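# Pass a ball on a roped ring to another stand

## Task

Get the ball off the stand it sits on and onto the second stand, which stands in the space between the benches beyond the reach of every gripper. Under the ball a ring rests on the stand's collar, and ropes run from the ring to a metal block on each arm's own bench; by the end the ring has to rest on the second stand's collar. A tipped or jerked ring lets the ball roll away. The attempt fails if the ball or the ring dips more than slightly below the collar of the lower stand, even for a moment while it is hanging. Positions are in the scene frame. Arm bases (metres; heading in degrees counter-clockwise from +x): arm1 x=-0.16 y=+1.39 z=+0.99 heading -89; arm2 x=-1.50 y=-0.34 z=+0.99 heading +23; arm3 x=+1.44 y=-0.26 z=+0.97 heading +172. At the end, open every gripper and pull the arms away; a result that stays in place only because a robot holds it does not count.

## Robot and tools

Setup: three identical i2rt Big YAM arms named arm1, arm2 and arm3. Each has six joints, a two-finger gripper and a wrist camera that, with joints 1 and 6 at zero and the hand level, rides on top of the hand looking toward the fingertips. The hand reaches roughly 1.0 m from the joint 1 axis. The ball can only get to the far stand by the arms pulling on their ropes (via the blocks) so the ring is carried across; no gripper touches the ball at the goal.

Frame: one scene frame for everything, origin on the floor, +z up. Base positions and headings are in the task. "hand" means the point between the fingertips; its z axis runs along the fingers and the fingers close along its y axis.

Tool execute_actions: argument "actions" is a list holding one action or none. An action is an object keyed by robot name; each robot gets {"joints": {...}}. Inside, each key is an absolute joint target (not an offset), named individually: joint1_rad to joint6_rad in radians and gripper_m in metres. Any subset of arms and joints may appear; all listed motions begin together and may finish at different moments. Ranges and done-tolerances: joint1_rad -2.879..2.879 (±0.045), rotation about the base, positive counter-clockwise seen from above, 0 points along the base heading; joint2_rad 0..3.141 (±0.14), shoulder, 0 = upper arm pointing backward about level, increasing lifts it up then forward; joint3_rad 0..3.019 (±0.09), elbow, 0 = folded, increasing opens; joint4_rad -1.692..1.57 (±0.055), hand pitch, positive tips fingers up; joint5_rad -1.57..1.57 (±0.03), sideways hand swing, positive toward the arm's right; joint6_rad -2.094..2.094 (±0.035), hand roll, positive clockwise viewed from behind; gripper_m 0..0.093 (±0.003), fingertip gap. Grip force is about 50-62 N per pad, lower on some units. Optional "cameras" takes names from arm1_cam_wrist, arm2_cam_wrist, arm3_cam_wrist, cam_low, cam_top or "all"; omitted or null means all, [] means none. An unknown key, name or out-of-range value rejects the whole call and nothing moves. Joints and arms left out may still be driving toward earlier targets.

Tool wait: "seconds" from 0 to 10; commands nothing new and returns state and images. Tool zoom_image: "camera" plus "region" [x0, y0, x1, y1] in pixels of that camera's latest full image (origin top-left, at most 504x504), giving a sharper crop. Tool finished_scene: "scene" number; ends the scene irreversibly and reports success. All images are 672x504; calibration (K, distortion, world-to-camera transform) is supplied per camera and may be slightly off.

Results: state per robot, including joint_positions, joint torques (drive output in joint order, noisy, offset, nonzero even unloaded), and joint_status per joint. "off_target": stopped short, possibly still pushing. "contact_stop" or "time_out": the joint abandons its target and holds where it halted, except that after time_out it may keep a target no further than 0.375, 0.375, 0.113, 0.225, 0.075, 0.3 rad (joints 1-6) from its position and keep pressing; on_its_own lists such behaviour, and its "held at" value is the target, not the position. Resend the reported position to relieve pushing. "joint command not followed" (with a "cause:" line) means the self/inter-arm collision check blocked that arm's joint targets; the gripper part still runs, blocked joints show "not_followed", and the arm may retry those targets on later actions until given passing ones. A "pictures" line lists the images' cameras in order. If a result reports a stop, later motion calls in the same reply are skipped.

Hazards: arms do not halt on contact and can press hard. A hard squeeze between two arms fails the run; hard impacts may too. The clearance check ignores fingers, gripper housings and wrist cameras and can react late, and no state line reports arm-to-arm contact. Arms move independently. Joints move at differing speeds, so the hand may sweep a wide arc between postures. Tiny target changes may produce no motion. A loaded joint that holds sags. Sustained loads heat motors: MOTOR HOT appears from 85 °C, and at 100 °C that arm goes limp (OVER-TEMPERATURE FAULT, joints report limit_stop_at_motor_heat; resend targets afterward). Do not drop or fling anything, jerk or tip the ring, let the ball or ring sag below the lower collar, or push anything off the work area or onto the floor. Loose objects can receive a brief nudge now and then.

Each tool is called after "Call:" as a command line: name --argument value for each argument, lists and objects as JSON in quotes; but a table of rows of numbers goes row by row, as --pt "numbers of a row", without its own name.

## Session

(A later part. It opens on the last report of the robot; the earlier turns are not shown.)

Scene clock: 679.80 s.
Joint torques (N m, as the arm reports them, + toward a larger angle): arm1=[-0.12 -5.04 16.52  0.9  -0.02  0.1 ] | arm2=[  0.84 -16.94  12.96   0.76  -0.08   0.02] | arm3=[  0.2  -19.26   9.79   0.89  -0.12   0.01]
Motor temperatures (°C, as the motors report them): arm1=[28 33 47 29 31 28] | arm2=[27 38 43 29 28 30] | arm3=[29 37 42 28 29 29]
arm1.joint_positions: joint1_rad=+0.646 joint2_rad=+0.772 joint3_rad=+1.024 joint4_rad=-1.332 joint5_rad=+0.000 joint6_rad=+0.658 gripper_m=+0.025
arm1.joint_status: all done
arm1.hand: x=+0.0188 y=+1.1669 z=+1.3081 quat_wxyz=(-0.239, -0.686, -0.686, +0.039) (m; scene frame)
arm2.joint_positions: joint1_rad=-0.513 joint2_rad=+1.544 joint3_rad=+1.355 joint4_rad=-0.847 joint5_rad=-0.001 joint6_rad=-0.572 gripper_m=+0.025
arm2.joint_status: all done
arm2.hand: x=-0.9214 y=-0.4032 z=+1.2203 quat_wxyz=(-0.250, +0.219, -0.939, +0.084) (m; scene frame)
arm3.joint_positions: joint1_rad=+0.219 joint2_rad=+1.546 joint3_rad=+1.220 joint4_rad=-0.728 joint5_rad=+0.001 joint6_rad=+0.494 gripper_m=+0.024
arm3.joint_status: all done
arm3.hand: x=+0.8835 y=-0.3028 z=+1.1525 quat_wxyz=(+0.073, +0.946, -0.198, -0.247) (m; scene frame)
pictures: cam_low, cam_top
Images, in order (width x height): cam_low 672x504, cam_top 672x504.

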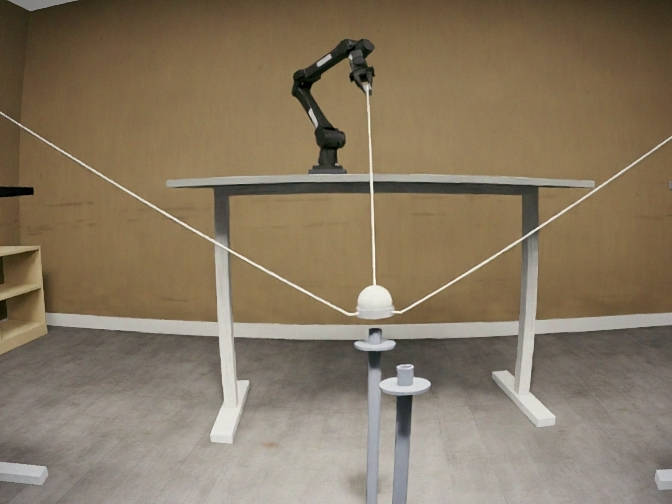

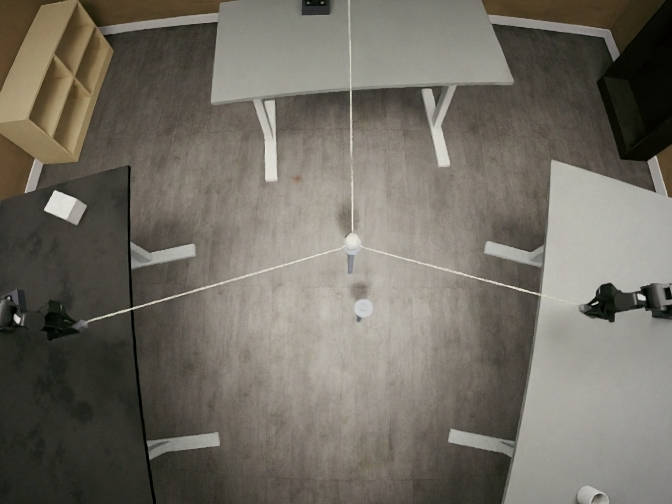

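Call:
execute_actions --actions '[]'

Scene clock: 721.17 s.
Joint torques (N m, as the arm reports them, + toward a larger angle): arm1=[-0.26 -5.02 16.51  0.91 -0.02  0.1 ] | arm2=[  0.47 -17.45  12.99   0.78  -0.07   0.03] | arm3=[  0.09 -19.56   9.93   0.99  -0.11   0.03]
Motor temperatures (°C, as the motors report them): arm1=[28 33 52 29 31 28] | arm2=[27 39 44 29 28 30] | arm3=[29 37 43 28 29 29]
arm1.joint_positions: joint1_rad=+0.646 joint2_rad=+0.772 joint3_rad=+1.024 joint4_rad=-1.332 joint5_rad=+0.000 joint6_rad=+0.659 gripper_m=+0.025
arm1.joint_status: all done
arm1.hand: x=+0.0188 y=+1.1669 z=+1.3081 quat_wxyz=(-0.239, -0.686, -0.686, +0.039) (m; scene frame)
arm2.joint_positions: joint1_rad=-0.513 joint2_rad=+1.544 joint3_rad=+1.355 joint4_rad=-0.847 joint5_rad=-0.001 joint6_rad=-0.572 gripper_m=+0.025
arm2.joint_status: all done
arm2.hand: x=-0.9214 y=-0.4032 z=+1.2203 quat_wxyz=(-0.250, +0.219, -0.939, +0.084) (m; scene frame)
arm3.joint_positions: joint1_rad=+0.219 joint2_rad=+1.546 joint3_rad=+1.220 joint4_rad=-0.728 joint5_rad=+0.001 joint6_rad=+0.494 gripper_m=+0.024
arm3.joint_status: all done
arm3.hand: x=+0.8835 y=-0.3028 z=+1.1525 quat_wxyz=(+0.073, +0.946, -0.198, -0.247) (m; scene frame)
pictures: arm1_cam_wrist, arm2_cam_wrist, arm3_cam_wrist, cam_low, cam_top
camera_calibration (this result's frames):
arm1_cam_wrist: T_world_to_cam=[[-0.963412, -0.0529303, -0.262745, 0.422892], [-0.106559, 0.975142, 0.194278, -1.38715], [0.24593, 0.215168, -0.945104, 1.10079], [0, 0, 0, 1]] pos_world=[-0.0111109, 1.1382, 1.42097]
arm2_cam_wrist: T_world_to_cam=[[0.355725, -0.893938, 0.272642, -0.369991], [-0.93267, -0.320858, 0.164857, -1.1913], [-0.0598927, -0.312929, -0.947886, 1.09775], [0, 0, 0, 1]] pos_world=[-0.913731, -0.36947, 1.33781]
arm3_cam_wrist: T_world_to_cam=[[0.341691, 0.915639, -0.211787, 0.215837], [0.938057, -0.318512, 0.136378, -1.07432], [0.057416, -0.245267, -0.967754, 1.11818], [0, 0, 0, 1]] pos_world=[0.869821, -0.26556, 1.27435]
Images, in order (width x height): arm1_cam_wrist 672x504, arm2_cam_wrist 672x504, arm3_cam_wrist 672x504, cam_low 672x504, cam_top 672x504.

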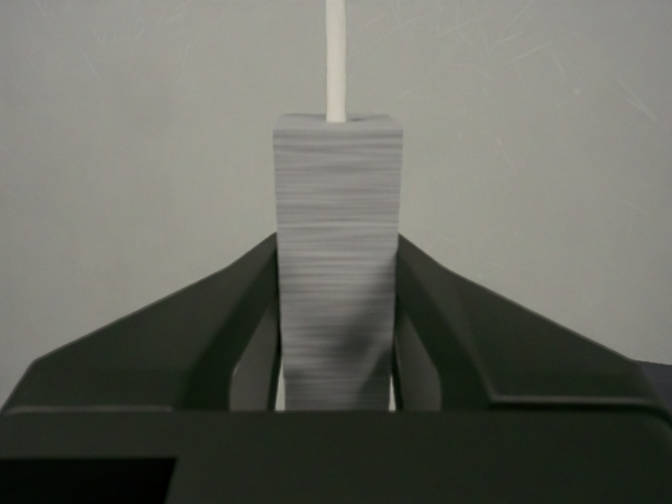

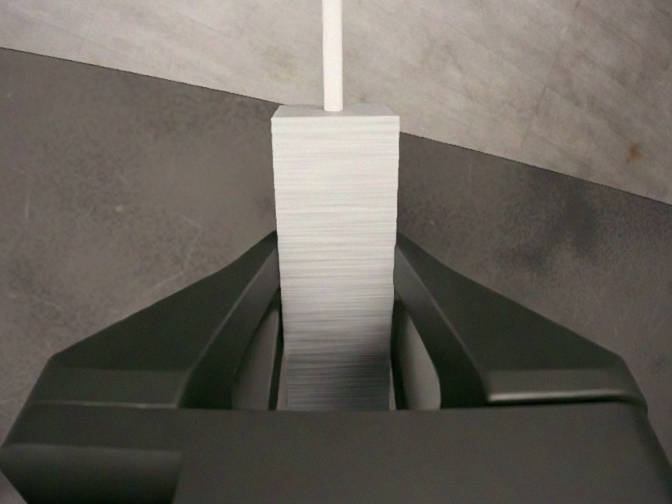

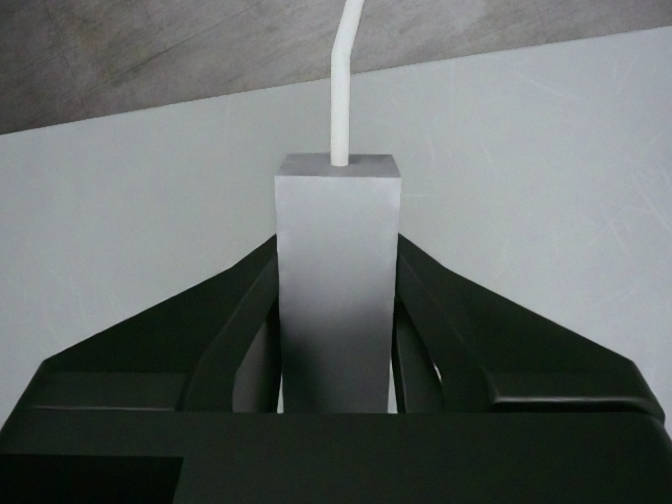

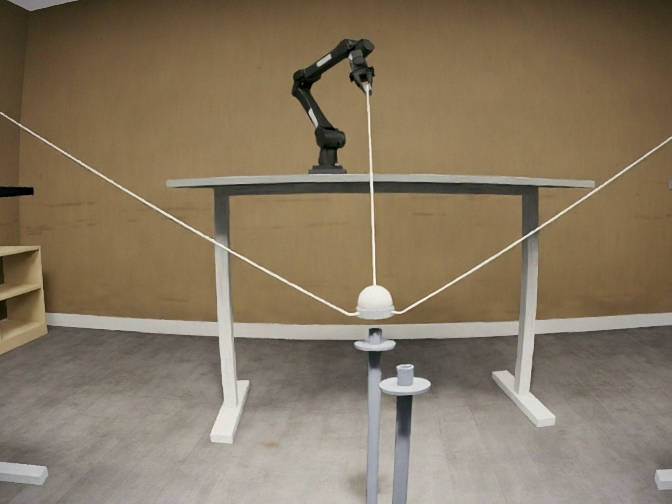

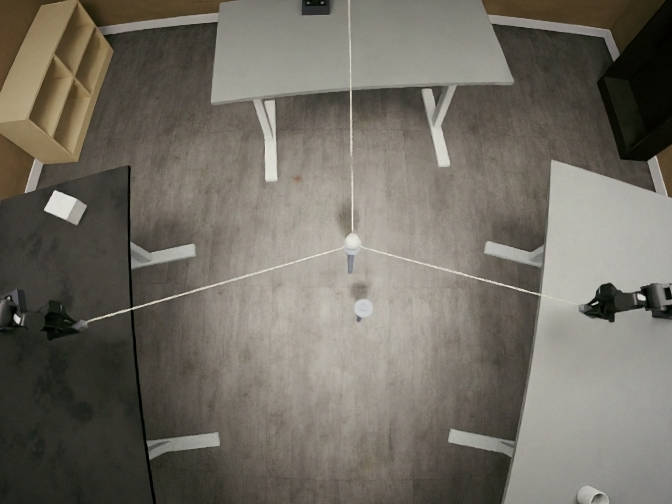

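Call:
execute_actions --actions '[{"arm1":{"joints":{"joint1_rad":0.595,"joint2_rad":0.862,"joint3_rad":1.212,"joint4_rad":-1.366,"joint6_rad":0.61}},"arm2":{"joints":{"joint1_rad":-0.568,"joint2_rad":1.525,"joint3_rad":1.5,"joint4_rad":-0.933,"joint6_rad":-0.635}},"arm3":{"joints":{"joint1_rad":0.28,"joint2_rad":1.476,"joint3_rad":1.322,"joint4_rad":-0.815,"joint6_rad":0.556}}}]' --cameras '["cam_low","cam_top"]'

Scene clock: 842.10 s.
Joint torques (N m, as the arm reports them, + toward a larger angle): arm1=[ 0.19 -6.04 16.71  1.01 -0.03 -0.16] | arm2=[ -0.22 -16.91  14.08   0.79  -0.01   0.04] | arm3=[  0.69 -18.54  12.59   0.94  -0.19   0.03]
Motor temperatures (°C, as the motors report them): arm1=[28 32 56 29 31 28] | arm2=[27 39 46 29 28 30] | arm3=[29 37 45 28 29 29]
arm1.joint_positions: joint1_rad=+0.596 joint2_rad=+0.875 joint3_rad=+1.141 joint4_rad=-1.360 joint5_rad=+0.000 joint6_rad=+0.625 gripper_m=+0.025
arm1.joint_status: all done
arm1.hand: x=+0.0243 y=+1.1349 z=+1.3332 quat_wxyz=(-0.231, -0.692, -0.682, +0.048) (m; scene frame)
arm2.joint_positions: joint1_rad=-0.562 joint2_rad=+1.541 joint3_rad=+1.446 joint4_rad=-0.924 joint5_rad=-0.002 joint6_rad=-0.627 gripper_m=+0.025
arm2.joint_status: all done
arm2.hand: x=-0.9176 y=-0.4321 z=+1.2576 quat_wxyz=(-0.253, +0.222, -0.936, +0.099) (m; scene frame)
arm3.joint_positions: joint1_rad=+0.273 joint2_rad=+1.519 joint3_rad=+1.255 joint4_rad=-0.801 joint5_rad=+0.003 joint6_rad=+0.550 gripper_m=+0.024
arm3.joint_status: all done
arm3.hand: x=+0.8925 y=-0.3318 z=+1.1752 quat_wxyz=(+0.083, +0.947, -0.199, -0.238) (m; scene frame)
pictures: cam_low, cam_top
Images, in order (width x height): cam_low 672x504, cam_top 672x504.

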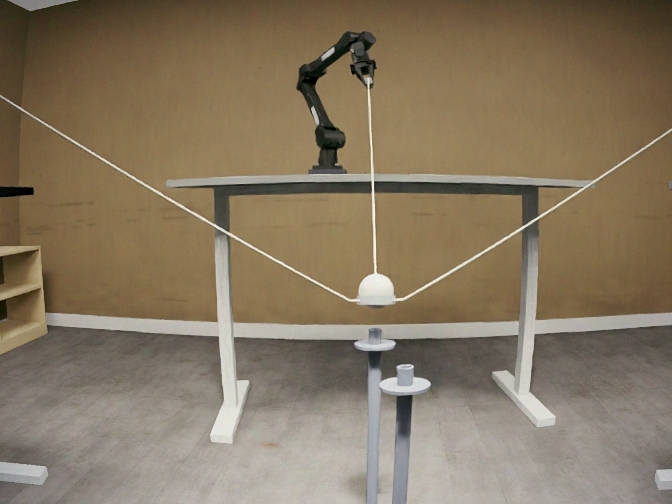

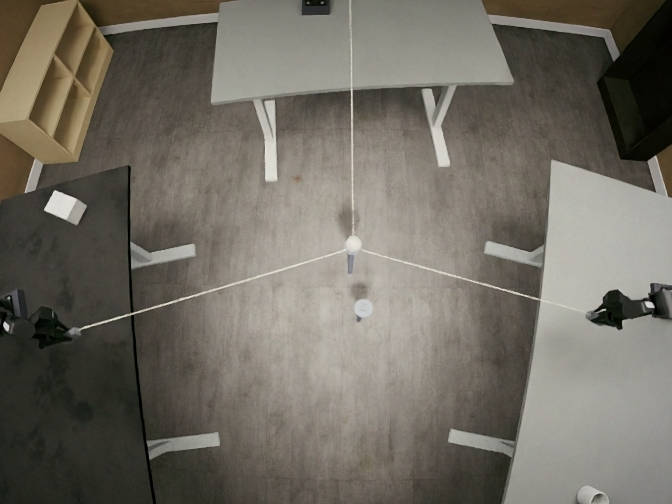

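Call:
zoom_image --camera "cam_low" --region '[325, 255, 435, 355]'

Region (325, 255, 435, 355) of cam_low's 672x504 image, scaled by 4.582, with more detail than that image has; it fills the top 458 rows of this view, and the rest is white.

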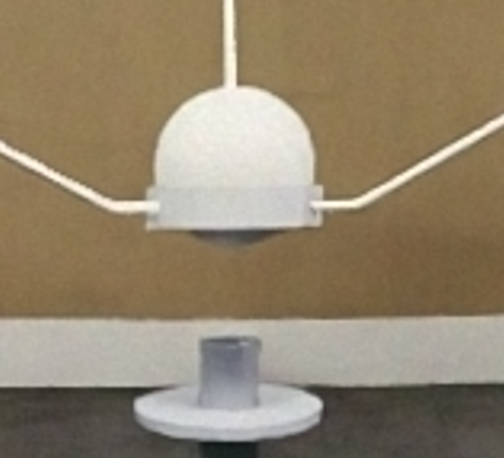

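Call:
execute_actions --actions '[]' --cameras '["cam_low","cam_top"]'

Call:
zoom_image --camera "cam_low" --region '[325, 255, 435, 355]'

Scene clock: 852.23 s.
Joint torques (N m, as the arm reports them, + toward a larger angle): arm1=[ 0.15 -6.1  16.74  0.97 -0.03 -0.14] | arm2=[ -0.33 -17.18  14.18   0.75  -0.01   0.03] | arm3=[  0.86 -19.35  12.77   0.84  -0.21   0.05]
Motor temperatures (°C, as the motors report them): arm1=[28 32 57 29 31 28] | arm2=[27 39 47 29 28 30] | arm3=[29 37 47 28 29 29]
arm1.joint_positions: joint1_rad=+0.596 joint2_rad=+0.875 joint3_rad=+1.141 joint4_rad=-1.360 joint5_rad=+0.000 joint6_rad=+0.625 gripper_m=+0.025
arm1.joint_status: all done
arm1.hand: x=+0.0243 y=+1.1349 z=+1.3332 quat_wxyz=(-0.231, -0.692, -0.682, +0.048) (m; scene frame)
arm2.joint_positions: joint1_rad=-0.562 joint2_rad=+1.541 joint3_rad=+1.446 joint4_rad=-0.924 joint5_rad=-0.002 joint6_rad=-0.627 gripper_m=+0.025
arm2.joint_status: all done
arm2.hand: x=-0.9176 y=-0.4321 z=+1.2576 quat_wxyz=(-0.253, +0.222, -0.936, +0.099) (m; scene frame)
arm3.joint_positions: joint1_rad=+0.273 joint2_rad=+1.519 joint3_rad=+1.255 joint4_rad=-0.801 joint5_rad=+0.003 joint6_rad=+0.550 gripper_m=+0.024
arm3.joint_status: all done
arm3.hand: x=+0.8925 y=-0.3318 z=+1.1752 quat_wxyz=(+0.083, +0.947, -0.200, -0.238) (m; scene frame)
pictures: cam_low, cam_top
Images, in order (width x height): cam_low 672x504, cam_top 672x504.

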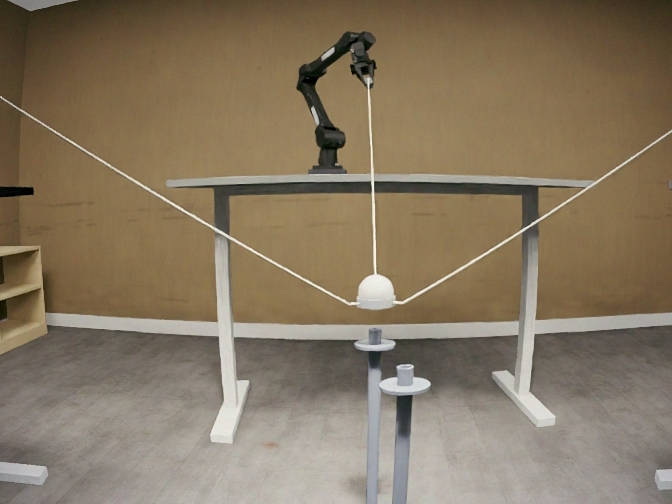

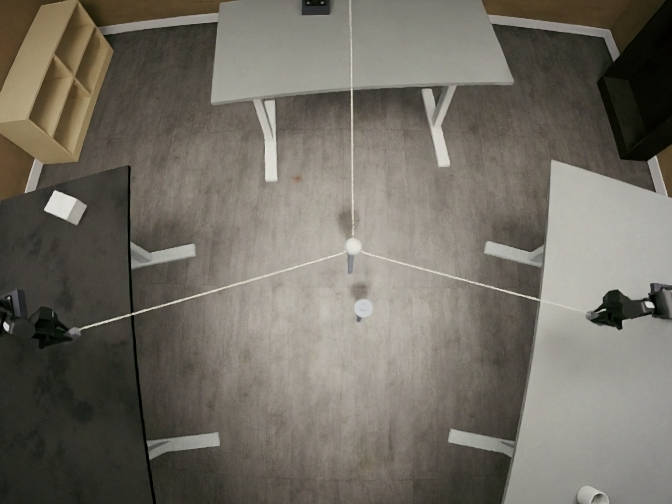

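Region (325, 255, 435, 355) of cam_low's 672x504 image, scaled by 4.582, with more detail than that image has; it fills the top 458 rows of this view, and the rest is white.

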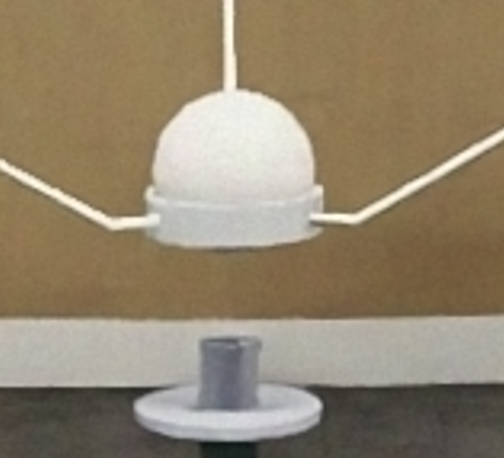

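Call:
execute_actions --actions '[{"arm1":{"joints":{"joint1_rad":0.54,"joint2_rad":0.965,"joint3_rad":1.276,"joint4_rad":-1.3,"joint6_rad":0.54}},"arm2":{"joints":{"joint1_rad":-0.644,"joint2_rad":1.59,"joint3_rad":1.555,"joint4_rad":-0.944,"joint6_rad":-0.718}},"arm3":{"joints":{"joint1_rad":0.367,"joint2_rad":1.476,"joint3_rad":1.337,"joint4_rad":-0.819,"joint6_rad":0.655}}}]' --cameras '["cam_low","cam_top"]'

Call:
zoom_image --camera "cam_low" --region '[325, 255, 445, 375]'

Scene clock: 953.47 s.
Joint torques (N m, as the arm reports them, + toward a larger angle): arm1=[ 0.34 -8.37 16.45  1.82 -0.04 -0.14] | arm2=[  0.41 -16.83  14.68   0.79   0.     0.02] | arm3=[  0.48 -19.24  13.28   0.95  -0.18   0.01]
Motor temperatures (°C, as the motors report them): arm1=[28 32 60 29 31 28] | arm2=[27 40 50 29 28 30] | arm3=[29 37 52 28 29 29]
arm1.joint_positions: joint1_rad=+0.539 joint2_rad=+0.984 joint3_rad=+1.210 joint4_rad=-1.316 joint5_rad=+0.001 joint6_rad=+0.555 gripper_m=+0.025
arm1.joint_status: all done
arm1.hand: x=+0.0313 y=+1.0894 z=+1.3376 quat_wxyz=(-0.229, -0.688, -0.686, +0.063) (m; scene frame)
arm2.joint_positions: joint1_rad=-0.643 joint2_rad=+1.596 joint3_rad=+1.494 joint4_rad=-0.937 joint5_rad=-0.003 joint6_rad=-0.710 gripper_m=+0.025
arm2.joint_status: all done
arm2.hand: x=-0.9111 y=-0.4828 z=+1.2483 quat_wxyz=(-0.235, +0.224, -0.939, +0.114) (m; scene frame)
arm3.joint_positions: joint1_rad=+0.366 joint2_rad=+1.519 joint3_rad=+1.265 joint4_rad=-0.806 joint5_rad=+0.004 joint6_rad=+0.649 gripper_m=+0.024
arm3.joint_status: all done
arm3.hand: x=+0.8997 y=-0.3835 z=+1.1796 quat_wxyz=(+0.107, +0.945, -0.202, -0.232) (m; scene frame)
pictures: cam_low, cam_top
Images, in order (width x height): cam_low 672x504, cam_top 672x504.

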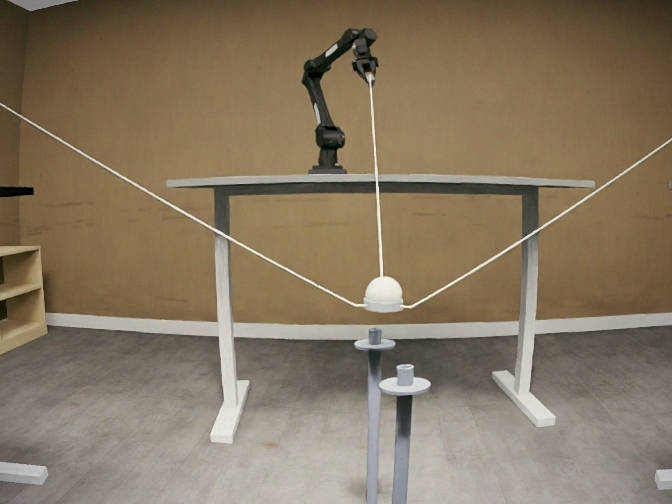

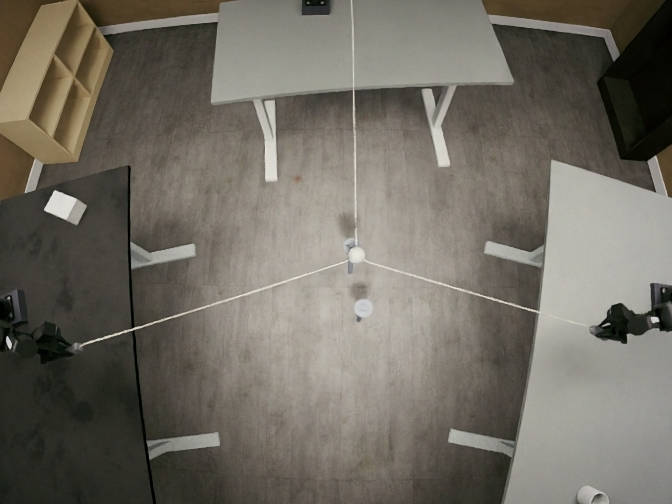

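Region (325, 255, 445, 375) of cam_low's 672x504 image, scaled by 4.200, with more detail than that image has.

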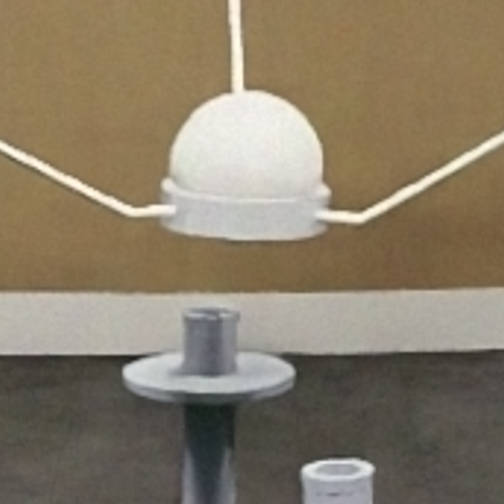

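Call:
execute_actions --actions '[{"arm1":{"joints":{"joint1_rad":0.479,"joint2_rad":1.128,"joint3_rad":1.386,"joint4_rad":-1.232,"joint6_rad":0.475}},"arm2":{"joints":{"joint1_rad":-0.741,"joint2_rad":1.677,"joint3_rad":1.662,"joint4_rad":-0.962,"joint6_rad":-0.829}},"arm3":{"joints":{"joint1_rad":0.489,"joint2_rad":1.518,"joint3_rad":1.364,"joint4_rad":-0.82,"joint6_rad":0.794}}}]' --cameras '["cam_low","cam_top"]'

Call:
zoom_image --camera "cam_low" --region '[330, 260, 460, 390]'

Scene clock: 974.57 s.
Joint torques (N m, as the arm reports them, + toward a larger angle): arm1=[  0.43 -11.46  16.15   1.77  -0.04  -0.14] | arm2=[  0.18 -18.77  14.87   0.78   0.05   0.05] | arm3=[  0.37 -16.25  13.16   0.81  -0.2    0.02]
Motor temperatures (°C, as the motors report them): arm1=[28 32 60 29 31 28] | arm2=[27 40 50 29 28 30] | arm3=[29 37 53 28 29 29]
arm1.joint_positions: joint1_rad=+0.477 joint2_rad=+1.156 joint3_rad=+1.325 joint4_rad=-1.246 joint5_rad=+0.001 joint6_rad=+0.489 gripper_m=+0.025
arm1.joint_status: all done
arm1.hand: x=+0.0447 y=+1.0168 z=+1.3394 quat_wxyz=(-0.232, -0.685, -0.686, +0.080) (m; scene frame)
arm2.joint_positions: joint1_rad=-0.737 joint2_rad=+1.685 joint3_rad=+1.598 joint4_rad=-0.956 joint5_rad=-0.004 joint6_rad=-0.821 gripper_m=+0.025
arm2.joint_status: all done
arm2.hand: x=-0.8961 y=-0.5477 z=+1.2446 quat_wxyz=(-0.221, +0.232, -0.937, +0.136) (m; scene frame)
arm3.joint_positions: joint1_rad=+0.488 joint2_rad=+1.523 joint3_rad=+1.294 joint4_rad=-0.809 joint5_rad=+0.004 joint6_rad=+0.788 gripper_m=+0.025
arm3.joint_status: all done
arm3.hand: x=+0.9111 y=-0.4519 z=+1.1914 quat_wxyz=(+0.141, +0.941, -0.210, -0.225) (m; scene frame)
pictures: cam_low, cam_top
Images, in order (width x height): cam_low 672x504, cam_top 672x504.

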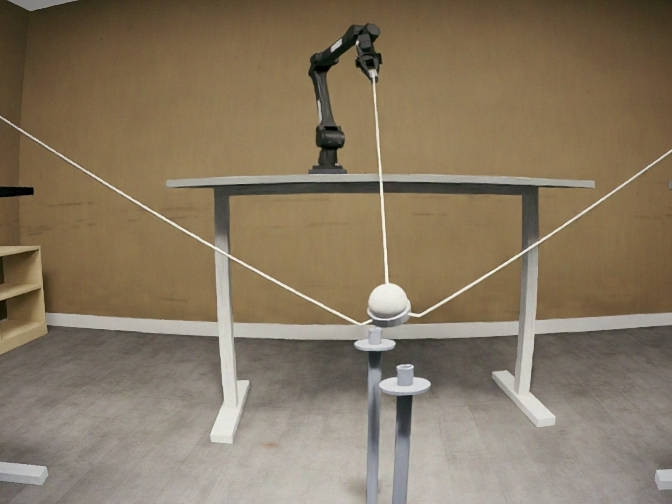

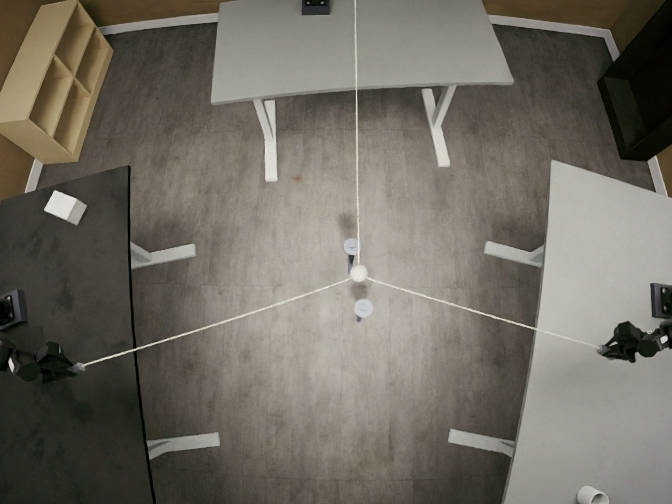

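Region (330, 260, 460, 390) of cam_low's 672x504 image, scaled by 3.877, with more detail than that image has.

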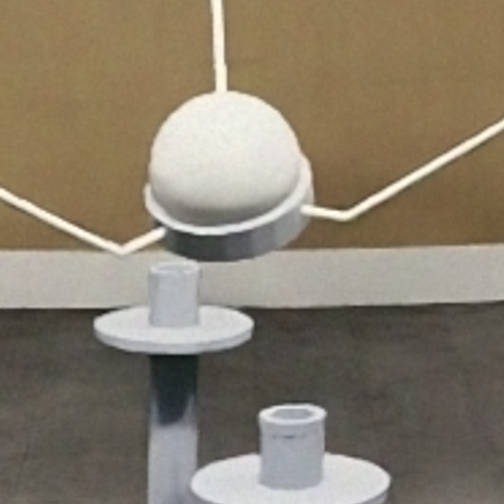

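Call:
execute_actions --actions '[]' --cameras '["cam_low","cam_top"]'

Call:
zoom_image --camera "cam_low" --region '[330, 260, 460, 390]'

Scene clock: 980.23 s.
Joint torques (N m, as the arm reports them, + toward a larger angle): arm1=[  0.38 -11.53  16.09   1.74  -0.05  -0.13] | arm2=[ -0.01 -18.79  14.81   0.77   0.05   0.06] | arm3=[  0.31 -15.53  13.18   1.09  -0.21   0.  ]
Motor temperatures (°C, as the motors report them): arm1=[28 32 60 29 31 28] | arm2=[27 40 51 29 28 30] | arm3=[29 37 53 28 29 29]
arm1.joint_positions: joint1_rad=+0.477 joint2_rad=+1.156 joint3_rad=+1.325 joint4_rad=-1.246 joint5_rad=+0.001 joint6_rad=+0.489 gripper_m=+0.025
arm1.joint_status: all done
arm1.hand: x=+0.0447 y=+1.0168 z=+1.3394 quat_wxyz=(-0.232, -0.685, -0.686, +0.080) (m; scene frame)
arm2.joint_positions: joint1_rad=-0.737 joint2_rad=+1.685 joint3_rad=+1.598 joint4_rad=-0.956 joint5_rad=-0.004 joint6_rad=-0.821 gripper_m=+0.025
arm2.joint_status: all done
arm2.hand: x=-0.8961 y=-0.5477 z=+1.2446 quat_wxyz=(-0.221, +0.232, -0.937, +0.137) (m; scene frame)
arm3.joint_positions: joint1_rad=+0.488 joint2_rad=+1.523 joint3_rad=+1.294 joint4_rad=-0.809 joint5_rad=+0.004 joint6_rad=+0.789 gripper_m=+0.025
arm3.joint_status: all done
arm3.hand: x=+0.9111 y=-0.4519 z=+1.1914 quat_wxyz=(+0.141, +0.941, -0.210, -0.225) (m; scene frame)
pictures: cam_low, cam_top
Images, in order (width x height): cam_low 672x504, cam_top 672x504.

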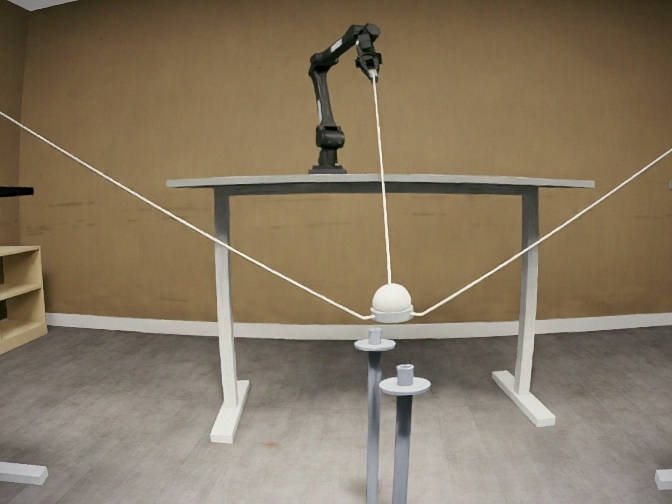

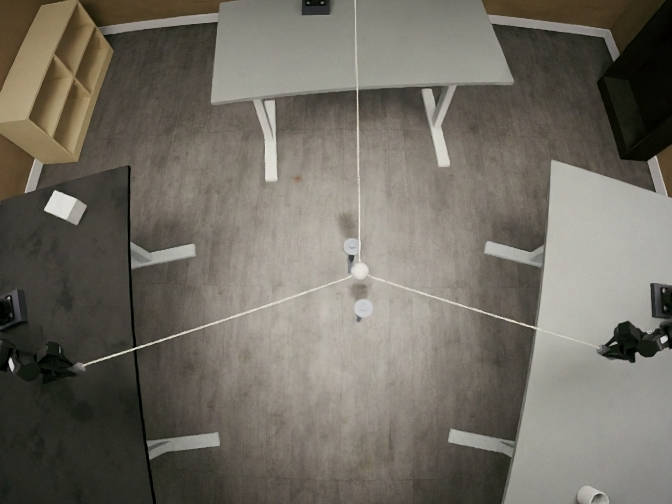

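Region (330, 260, 460, 390) of cam_low's 672x504 image, scaled by 3.877, with more detail than that image has.

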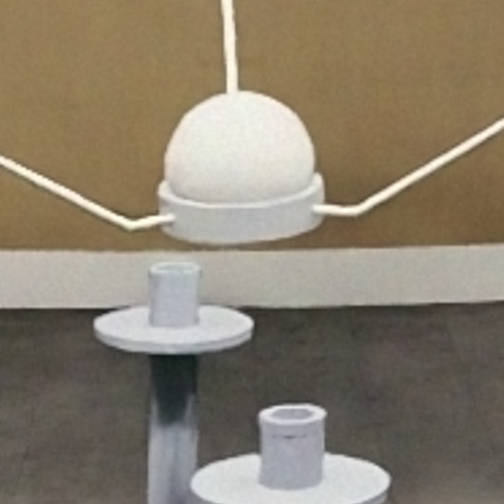

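Call:
execute_actions --actions '[{"arm1":{"joints":{"joint1_rad":0.443,"joint2_rad":1.252,"joint3_rad":1.488,"joint4_rad":-1.209,"joint6_rad":0.44}},"arm2":{"joints":{"joint1_rad":-0.815,"joint2_rad":1.75,"joint3_rad":1.781,"joint4_rad":-0.997,"joint6_rad":-0.908}},"arm3":{"joints":{"joint1_rad":0.58,"joint2_rad":1.563,"joint3_rad":1.397,"joint4_rad":-0.823,"joint6_rad":0.897}}}]' --cameras '["cam_low","cam_top"]'

Call:
zoom_image --camera "cam_low" --region '[335, 270, 465, 400]'

Scene clock: 1004.47 s.
Joint torques (N m, as the arm reports them, + toward a larger angle): arm1=[  0.19 -12.72  16.69   1.78  -0.04  -0.13] | arm2=[  0.35 -19.16  15.23   0.7    0.05   0.06] | arm3=[  0.45 -17.43  12.99   1.02  -0.24   0.  ]
Motor temperatures (°C, as the motors report them): arm1=[28 33 60 29 31 28] | arm2=[27 40 51 29 28 30] | arm3=[29 37 54 28 29 29]
arm1.joint_positions: joint1_rad=+0.443 joint2_rad=+1.274 joint3_rad=+1.420 joint4_rad=-1.223 joint5_rad=+0.001 joint6_rad=+0.454 gripper_m=+0.025
arm1.joint_status: all done
arm1.hand: x=+0.0520 y=+0.9688 z=+1.3391 quat_wxyz=(-0.229, -0.685, -0.686, +0.087) (m; scene frame)
arm2.joint_positions: joint1_rad=-0.811 joint2_rad=+1.755 joint3_rad=+1.712 joint4_rad=-0.989 joint5_rad=-0.004 joint6_rad=-0.900 gripper_m=+0.025
arm2.joint_status: all done
arm2.hand: x=-0.8866 y=-0.6032 z=+1.2532 quat_wxyz=(-0.213, +0.234, -0.936, +0.156) (m; scene frame)
arm3.joint_positions: joint1_rad=+0.576 joint2_rad=+1.577 joint3_rad=+1.328 joint4_rad=-0.812 joint5_rad=+0.005 joint6_rad=+0.891 gripper_m=+0.025
arm3.joint_status: all done
arm3.hand: x=+0.9175 y=-0.5034 z=+1.1779 quat_wxyz=(+0.154, +0.942, -0.218, -0.203) (m; scene frame)
pictures: cam_low, cam_top
Images, in order (width x height): cam_low 672x504, cam_top 672x504.

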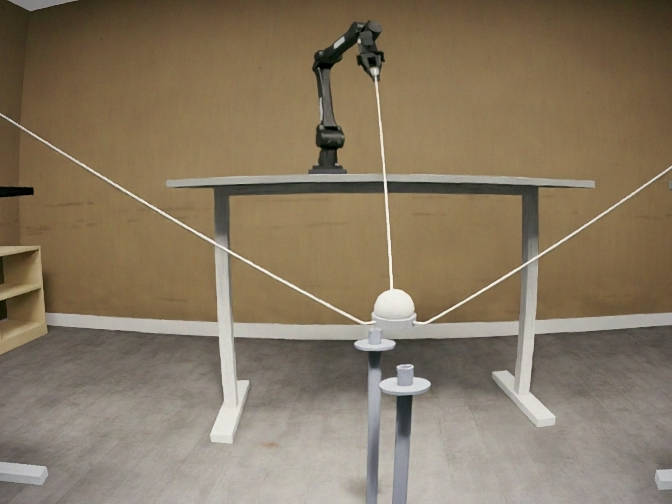

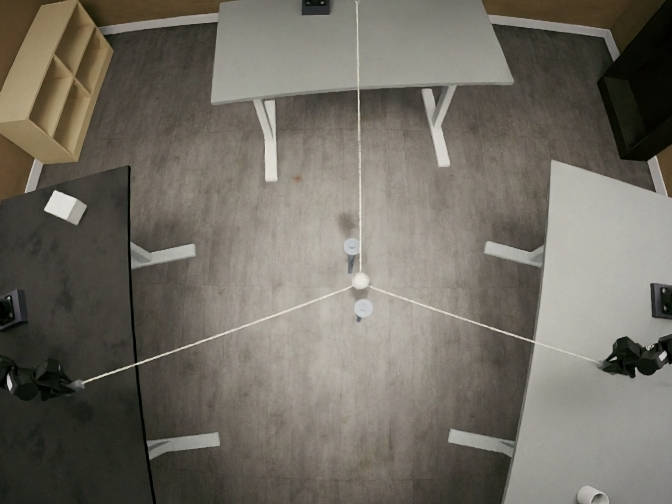

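Region (335, 270, 465, 400) of cam_low's 672x504 image, scaled by 3.877, with more detail than that image has.

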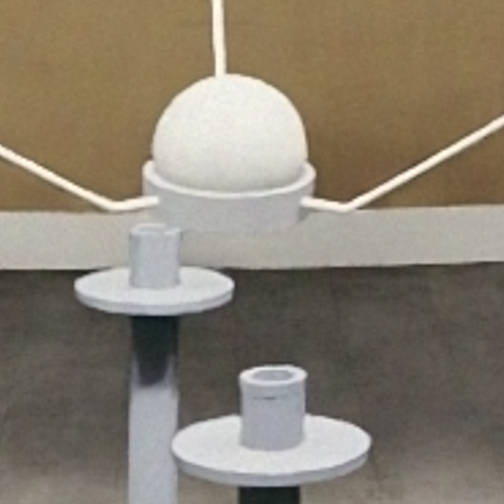

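Call:
execute_actions --actions '[{"arm1":{"joints":{"joint1_rad":0.413,"joint2_rad":1.398,"joint3_rad":1.626,"joint4_rad":-1.203,"joint6_rad":0.41}},"arm2":{"joints":{"joint1_rad":-0.881,"joint2_rad":1.842,"joint3_rad":1.916,"joint4_rad":-1.041,"joint6_rad":-0.98}},"arm3":{"joints":{"joint1_rad":0.671,"joint2_rad":1.598,"joint3_rad":1.447,"joint4_rad":-0.831,"joint6_rad":0.994}}}]' --cameras '["cam_low","cam_top"]'

Call:
zoom_image --camera "cam_low" --region '[340, 275, 470, 405]'

Scene clock: 1030.10 s.
Joint torques (N m, as the arm reports them, + toward a larger angle): arm1=[  0.14 -15.73  16.79   1.74  -0.05  -0.13] | arm2=[ -0.09 -21.34  15.51   0.74   0.04   0.04] | arm3=[  0.47 -17.91  13.32   1.    -0.21  -0.04]
Motor temperatures (°C, as the motors report them): arm1=[28 33 61 29 31 28] | arm2=[27 41 52 29 28 30] | arm3=[29 37 54 28 29 29]
arm1.joint_positions: joint1_rad=+0.413 joint2_rad=+1.425 joint3_rad=+1.556 joint4_rad=-1.216 joint5_rad=+0.001 joint6_rad=+0.425 gripper_m=+0.025
arm1.joint_status: all done
arm1.hand: x=+0.0626 y=+0.9109 z=+1.3356 quat_wxyz=(-0.223, -0.685, -0.687, +0.093) (m; scene frame)
arm2.joint_positions: joint1_rad=-0.874 joint2_rad=+1.848 joint3_rad=+1.846 joint4_rad=-1.033 joint5_rad=-0.004 joint6_rad=-0.972 gripper_m=+0.025
arm2.joint_status: all done
arm2.hand: x=-0.8756 y=-0.6558 z=+1.2543 quat_wxyz=(-0.201, +0.239, -0.935, +0.169) (m; scene frame)
arm3.joint_positions: joint1_rad=+0.667 joint2_rad=+1.606 joint3_rad=+1.375 joint4_rad=-0.821 joint5_rad=+0.005 joint6_rad=+0.989 gripper_m=+0.025
arm3.joint_status: all done
arm3.hand: x=+0.9295 y=-0.5578 z=+1.1835 quat_wxyz=(+0.176, +0.940, -0.220, -0.190) (m; scene frame)
pictures: cam_low, cam_top
Images, in order (width x height): cam_low 672x504, cam_top 672x504.

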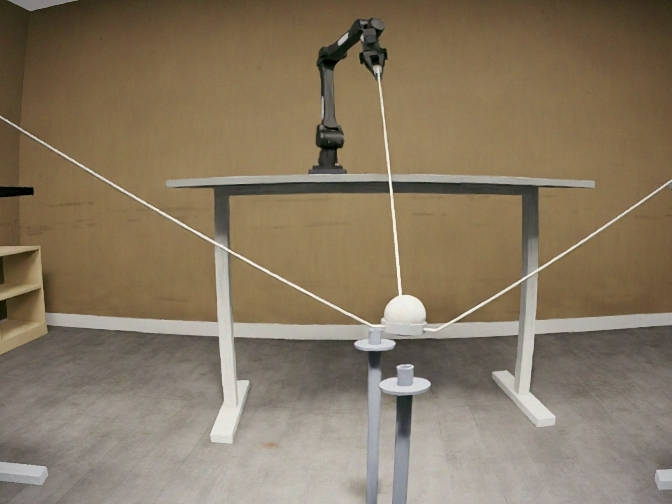

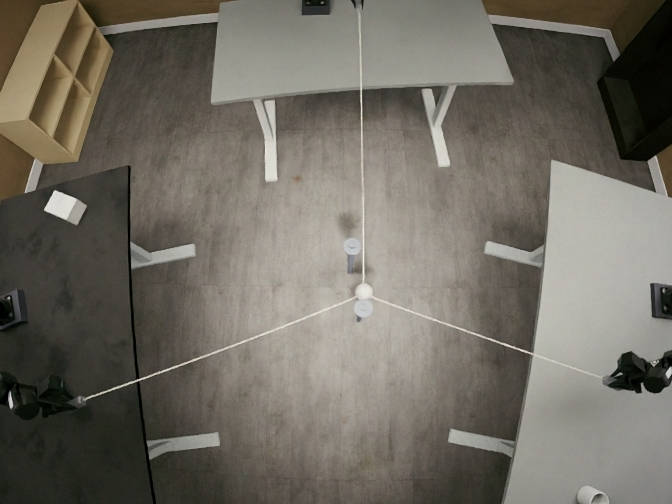

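Region (340, 275, 470, 405) of cam_low's 672x504 image, scaled by 3.877, with more detail than that image has.

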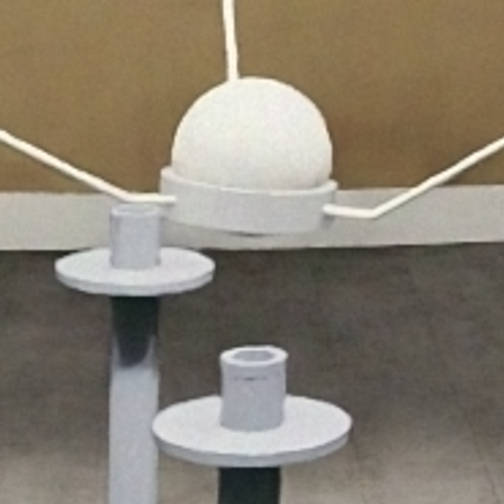

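Let it settle and measure the position precisely before the final translation step.

Call:
execute_actions --actions '[]' --cameras '["cam_low","cam_top"]'

Call:
wait --seconds 4

Call:
zoom_image --camera "cam_low" --region '[340, 275, 470, 405]'

Call:
zoom_image --camera "cam_top" --region '[330, 230, 400, 330]'

Scene clock: 1034.17 s.
Joint torques (N m, as the arm reports them, + toward a larger angle): arm1=[  0.09 -15.6   16.84   1.71  -0.05  -0.12] | arm2=[ -0.18 -21.51  15.36   0.74   0.06   0.07] | arm3=[  0.49 -17.93  13.17   1.25  -0.22   0.03]
Motor temperatures (°C, as the motors report them): arm1=[28 33 61 29 31 28] | arm2=[27 41 53 29 28 30] | arm3=[29 37 54 28 29 29]
arm1.joint_positions: joint1_rad=+0.413 joint2_rad=+1.425 joint3_rad=+1.556 joint4_rad=-1.216 joint5_rad=+0.001 joint6_rad=+0.425 gripper_m=+0.025
arm1.joint_status: all done
arm1.hand: x=+0.0626 y=+0.9109 z=+1.3356 quat_wxyz=(-0.223, -0.685, -0.687, +0.093) (m; scene frame)
arm2.joint_positions: joint1_rad=-0.874 joint2_rad=+1.848 joint3_rad=+1.846 joint4_rad=-1.033 joint5_rad=-0.004 joint6_rad=-0.972 gripper_m=+0.025
arm2.joint_status: all done
arm2.hand: x=-0.8756 y=-0.6558 z=+1.2543 quat_wxyz=(-0.201, +0.239, -0.935, +0.169) (m; scene frame)
arm3.joint_positions: joint1_rad=+0.667 joint2_rad=+1.606 joint3_rad=+1.375 joint4_rad=-0.821 joint5_rad=+0.005 joint6_rad=+0.989 gripper_m=+0.025
arm3.joint_status: all done
arm3.hand: x=+0.9295 y=-0.5578 z=+1.1835 quat_wxyz=(+0.176, +0.940, -0.220, -0.190) (m; scene frame)
pictures: cam_low, cam_top
Images, in order (width x height): cam_low 672x504, cam_top 672x504.

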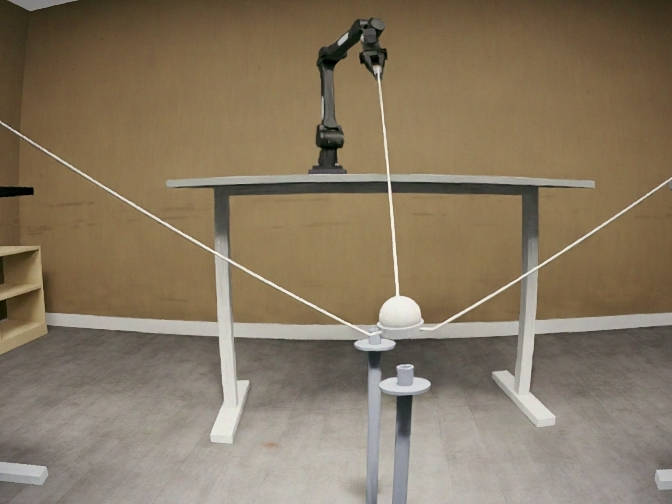

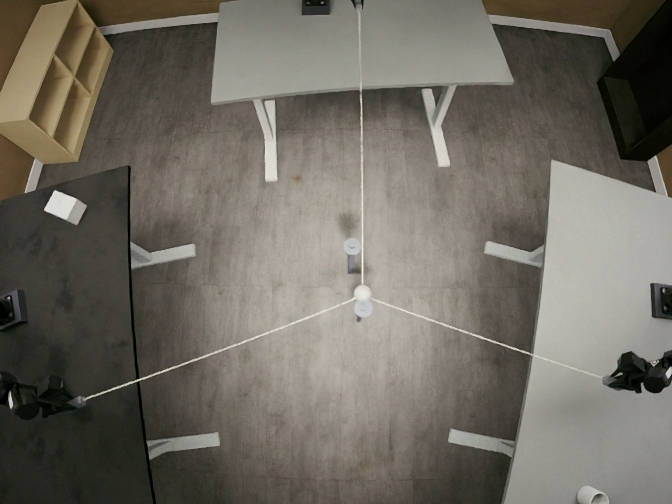

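Scene clock: 1038.17 s.
Joint torques (N m, as the arm reports them, + toward a larger angle): arm1=[  0.17 -15.47  16.82   1.71  -0.05  -0.13] | arm2=[ -0.05 -21.24  15.31   0.76   0.06   0.07] | arm3=[  0.1  -16.84  13.19   0.99  -0.22  -0.01]
Motor temperatures (°C, as the motors report them): arm1=[28 33 62 29 31 28] | arm2=[27 41 53 29 28 30] | arm3=[29 37 55 28 29 29]
arm1.joint_positions: joint1_rad=+0.413 joint2_rad=+1.425 joint3_rad=+1.556 joint4_rad=-1.216 joint5_rad=+0.001 joint6_rad=+0.425 gripper_m=+0.025
arm1.joint_status: all done
arm1.hand: x=+0.0626 y=+0.9109 z=+1.3356 quat_wxyz=(-0.223, -0.685, -0.687, +0.093) (m; scene frame)
arm2.joint_positions: joint1_rad=-0.874 joint2_rad=+1.848 joint3_rad=+1.846 joint4_rad=-1.033 joint5_rad=-0.004 joint6_rad=-0.972 gripper_m=+0.025
arm2.joint_status: all done
arm2.hand: x=-0.8756 y=-0.6558 z=+1.2543 quat_wxyz=(-0.201, +0.239, -0.935, +0.169) (m; scene frame)
arm3.joint_positions: joint1_rad=+0.667 joint2_rad=+1.606 joint3_rad=+1.375 joint4_rad=-0.821 joint5_rad=+0.005 joint6_rad=+0.989 gripper_m=+0.025
arm3.joint_status: all done
arm3.hand: x=+0.9295 y=-0.5578 z=+1.1835 quat_wxyz=(+0.176, +0.940, -0.220, -0.190) (m; scene frame)
wait: 4.00 s; at rest by 0.27 s
pictures: arm1_cam_wrist, arm2_cam_wrist, arm3_cam_wrist, cam_low, cam_top
camera_calibration (this result's frames):
arm1_cam_wrist: T_world_to_cam=[[-0.985432, -0.0388176, -0.165578, 0.317535], [-0.0641857, 0.986489, 0.150729, -1.09308], [0.15749, 0.159161, -0.97461, 1.26704], [0, 0, 0, 1]] pos_world=[0.0432038, 0.888972, 1.4522]
arm2_cam_wrist: T_world_to_cam=[[0.364608, -0.831503, 0.419123, -0.756375], [-0.923937, -0.267101, 0.273857, -1.32909], [-0.115765, -0.487094, -0.865643, 0.787368], [0, 0, 0, 1]] pos_world=[-0.861067, -0.600407, 1.36258]
arm3_cam_wrist: T_world_to_cam=[[0.348994, 0.851231, -0.39193, 0.6106], [0.928641, -0.257988, 0.266585, -1.31448], [0.125813, -0.456998, -0.880525, 0.798038], [0, 0, 0, 1]] pos_world=[0.90718, -0.49418, 1.29242]
Images, in order (width x height): arm1_cam_wrist 672x504, arm2_cam_wrist 672x504, arm3_cam_wrist 672x504, cam_low 672x504, cam_top 672x504.

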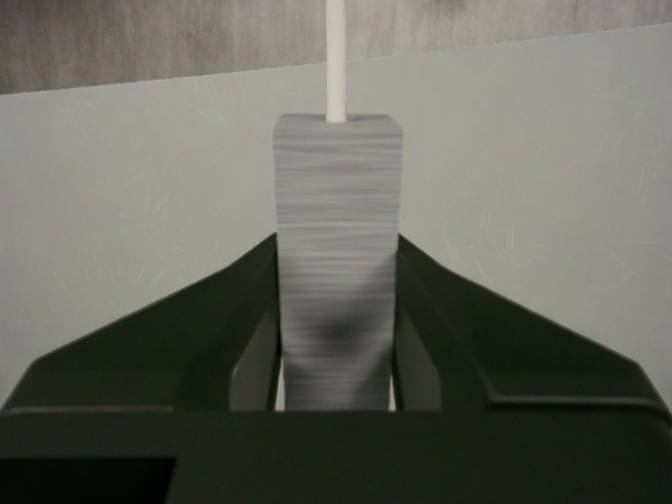

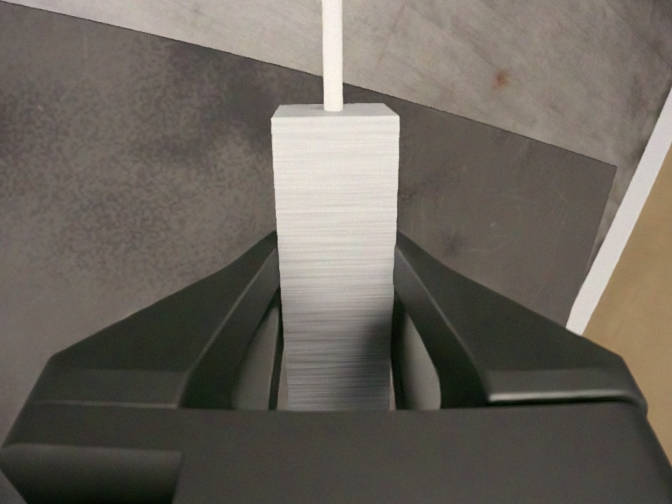

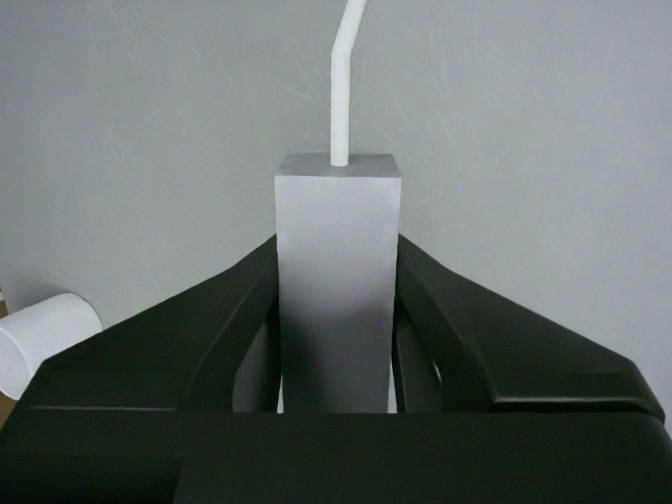

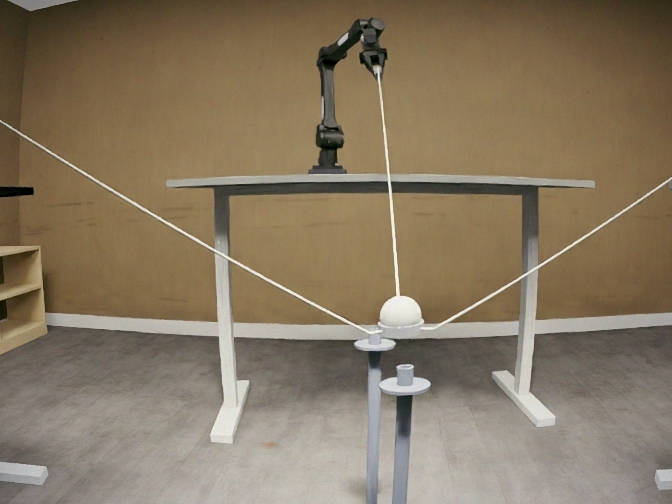

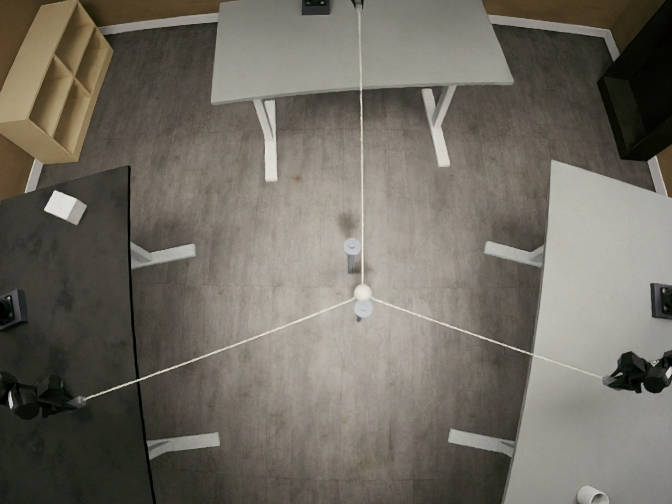

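Region (340, 275, 470, 405) of cam_low's 672x504 image, scaled by 3.877, with more detail than that image has.

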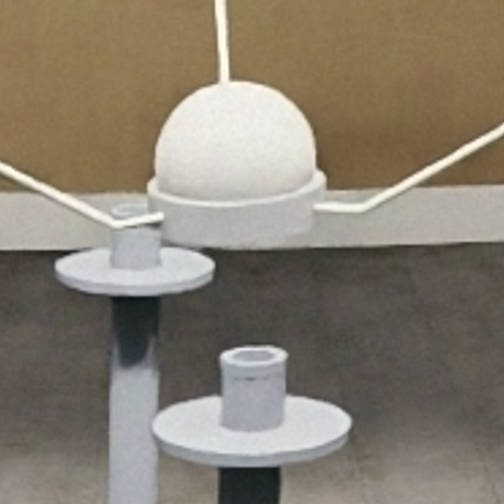

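Region (330, 230, 400, 330) of cam_top's 672x504 image, scaled by 5.040, with more detail than that image has; it fills the left 353 columns of this view, and the rest is white.

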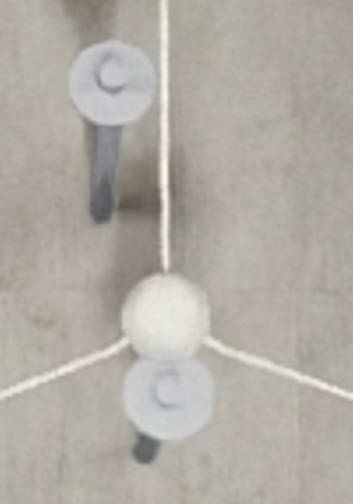

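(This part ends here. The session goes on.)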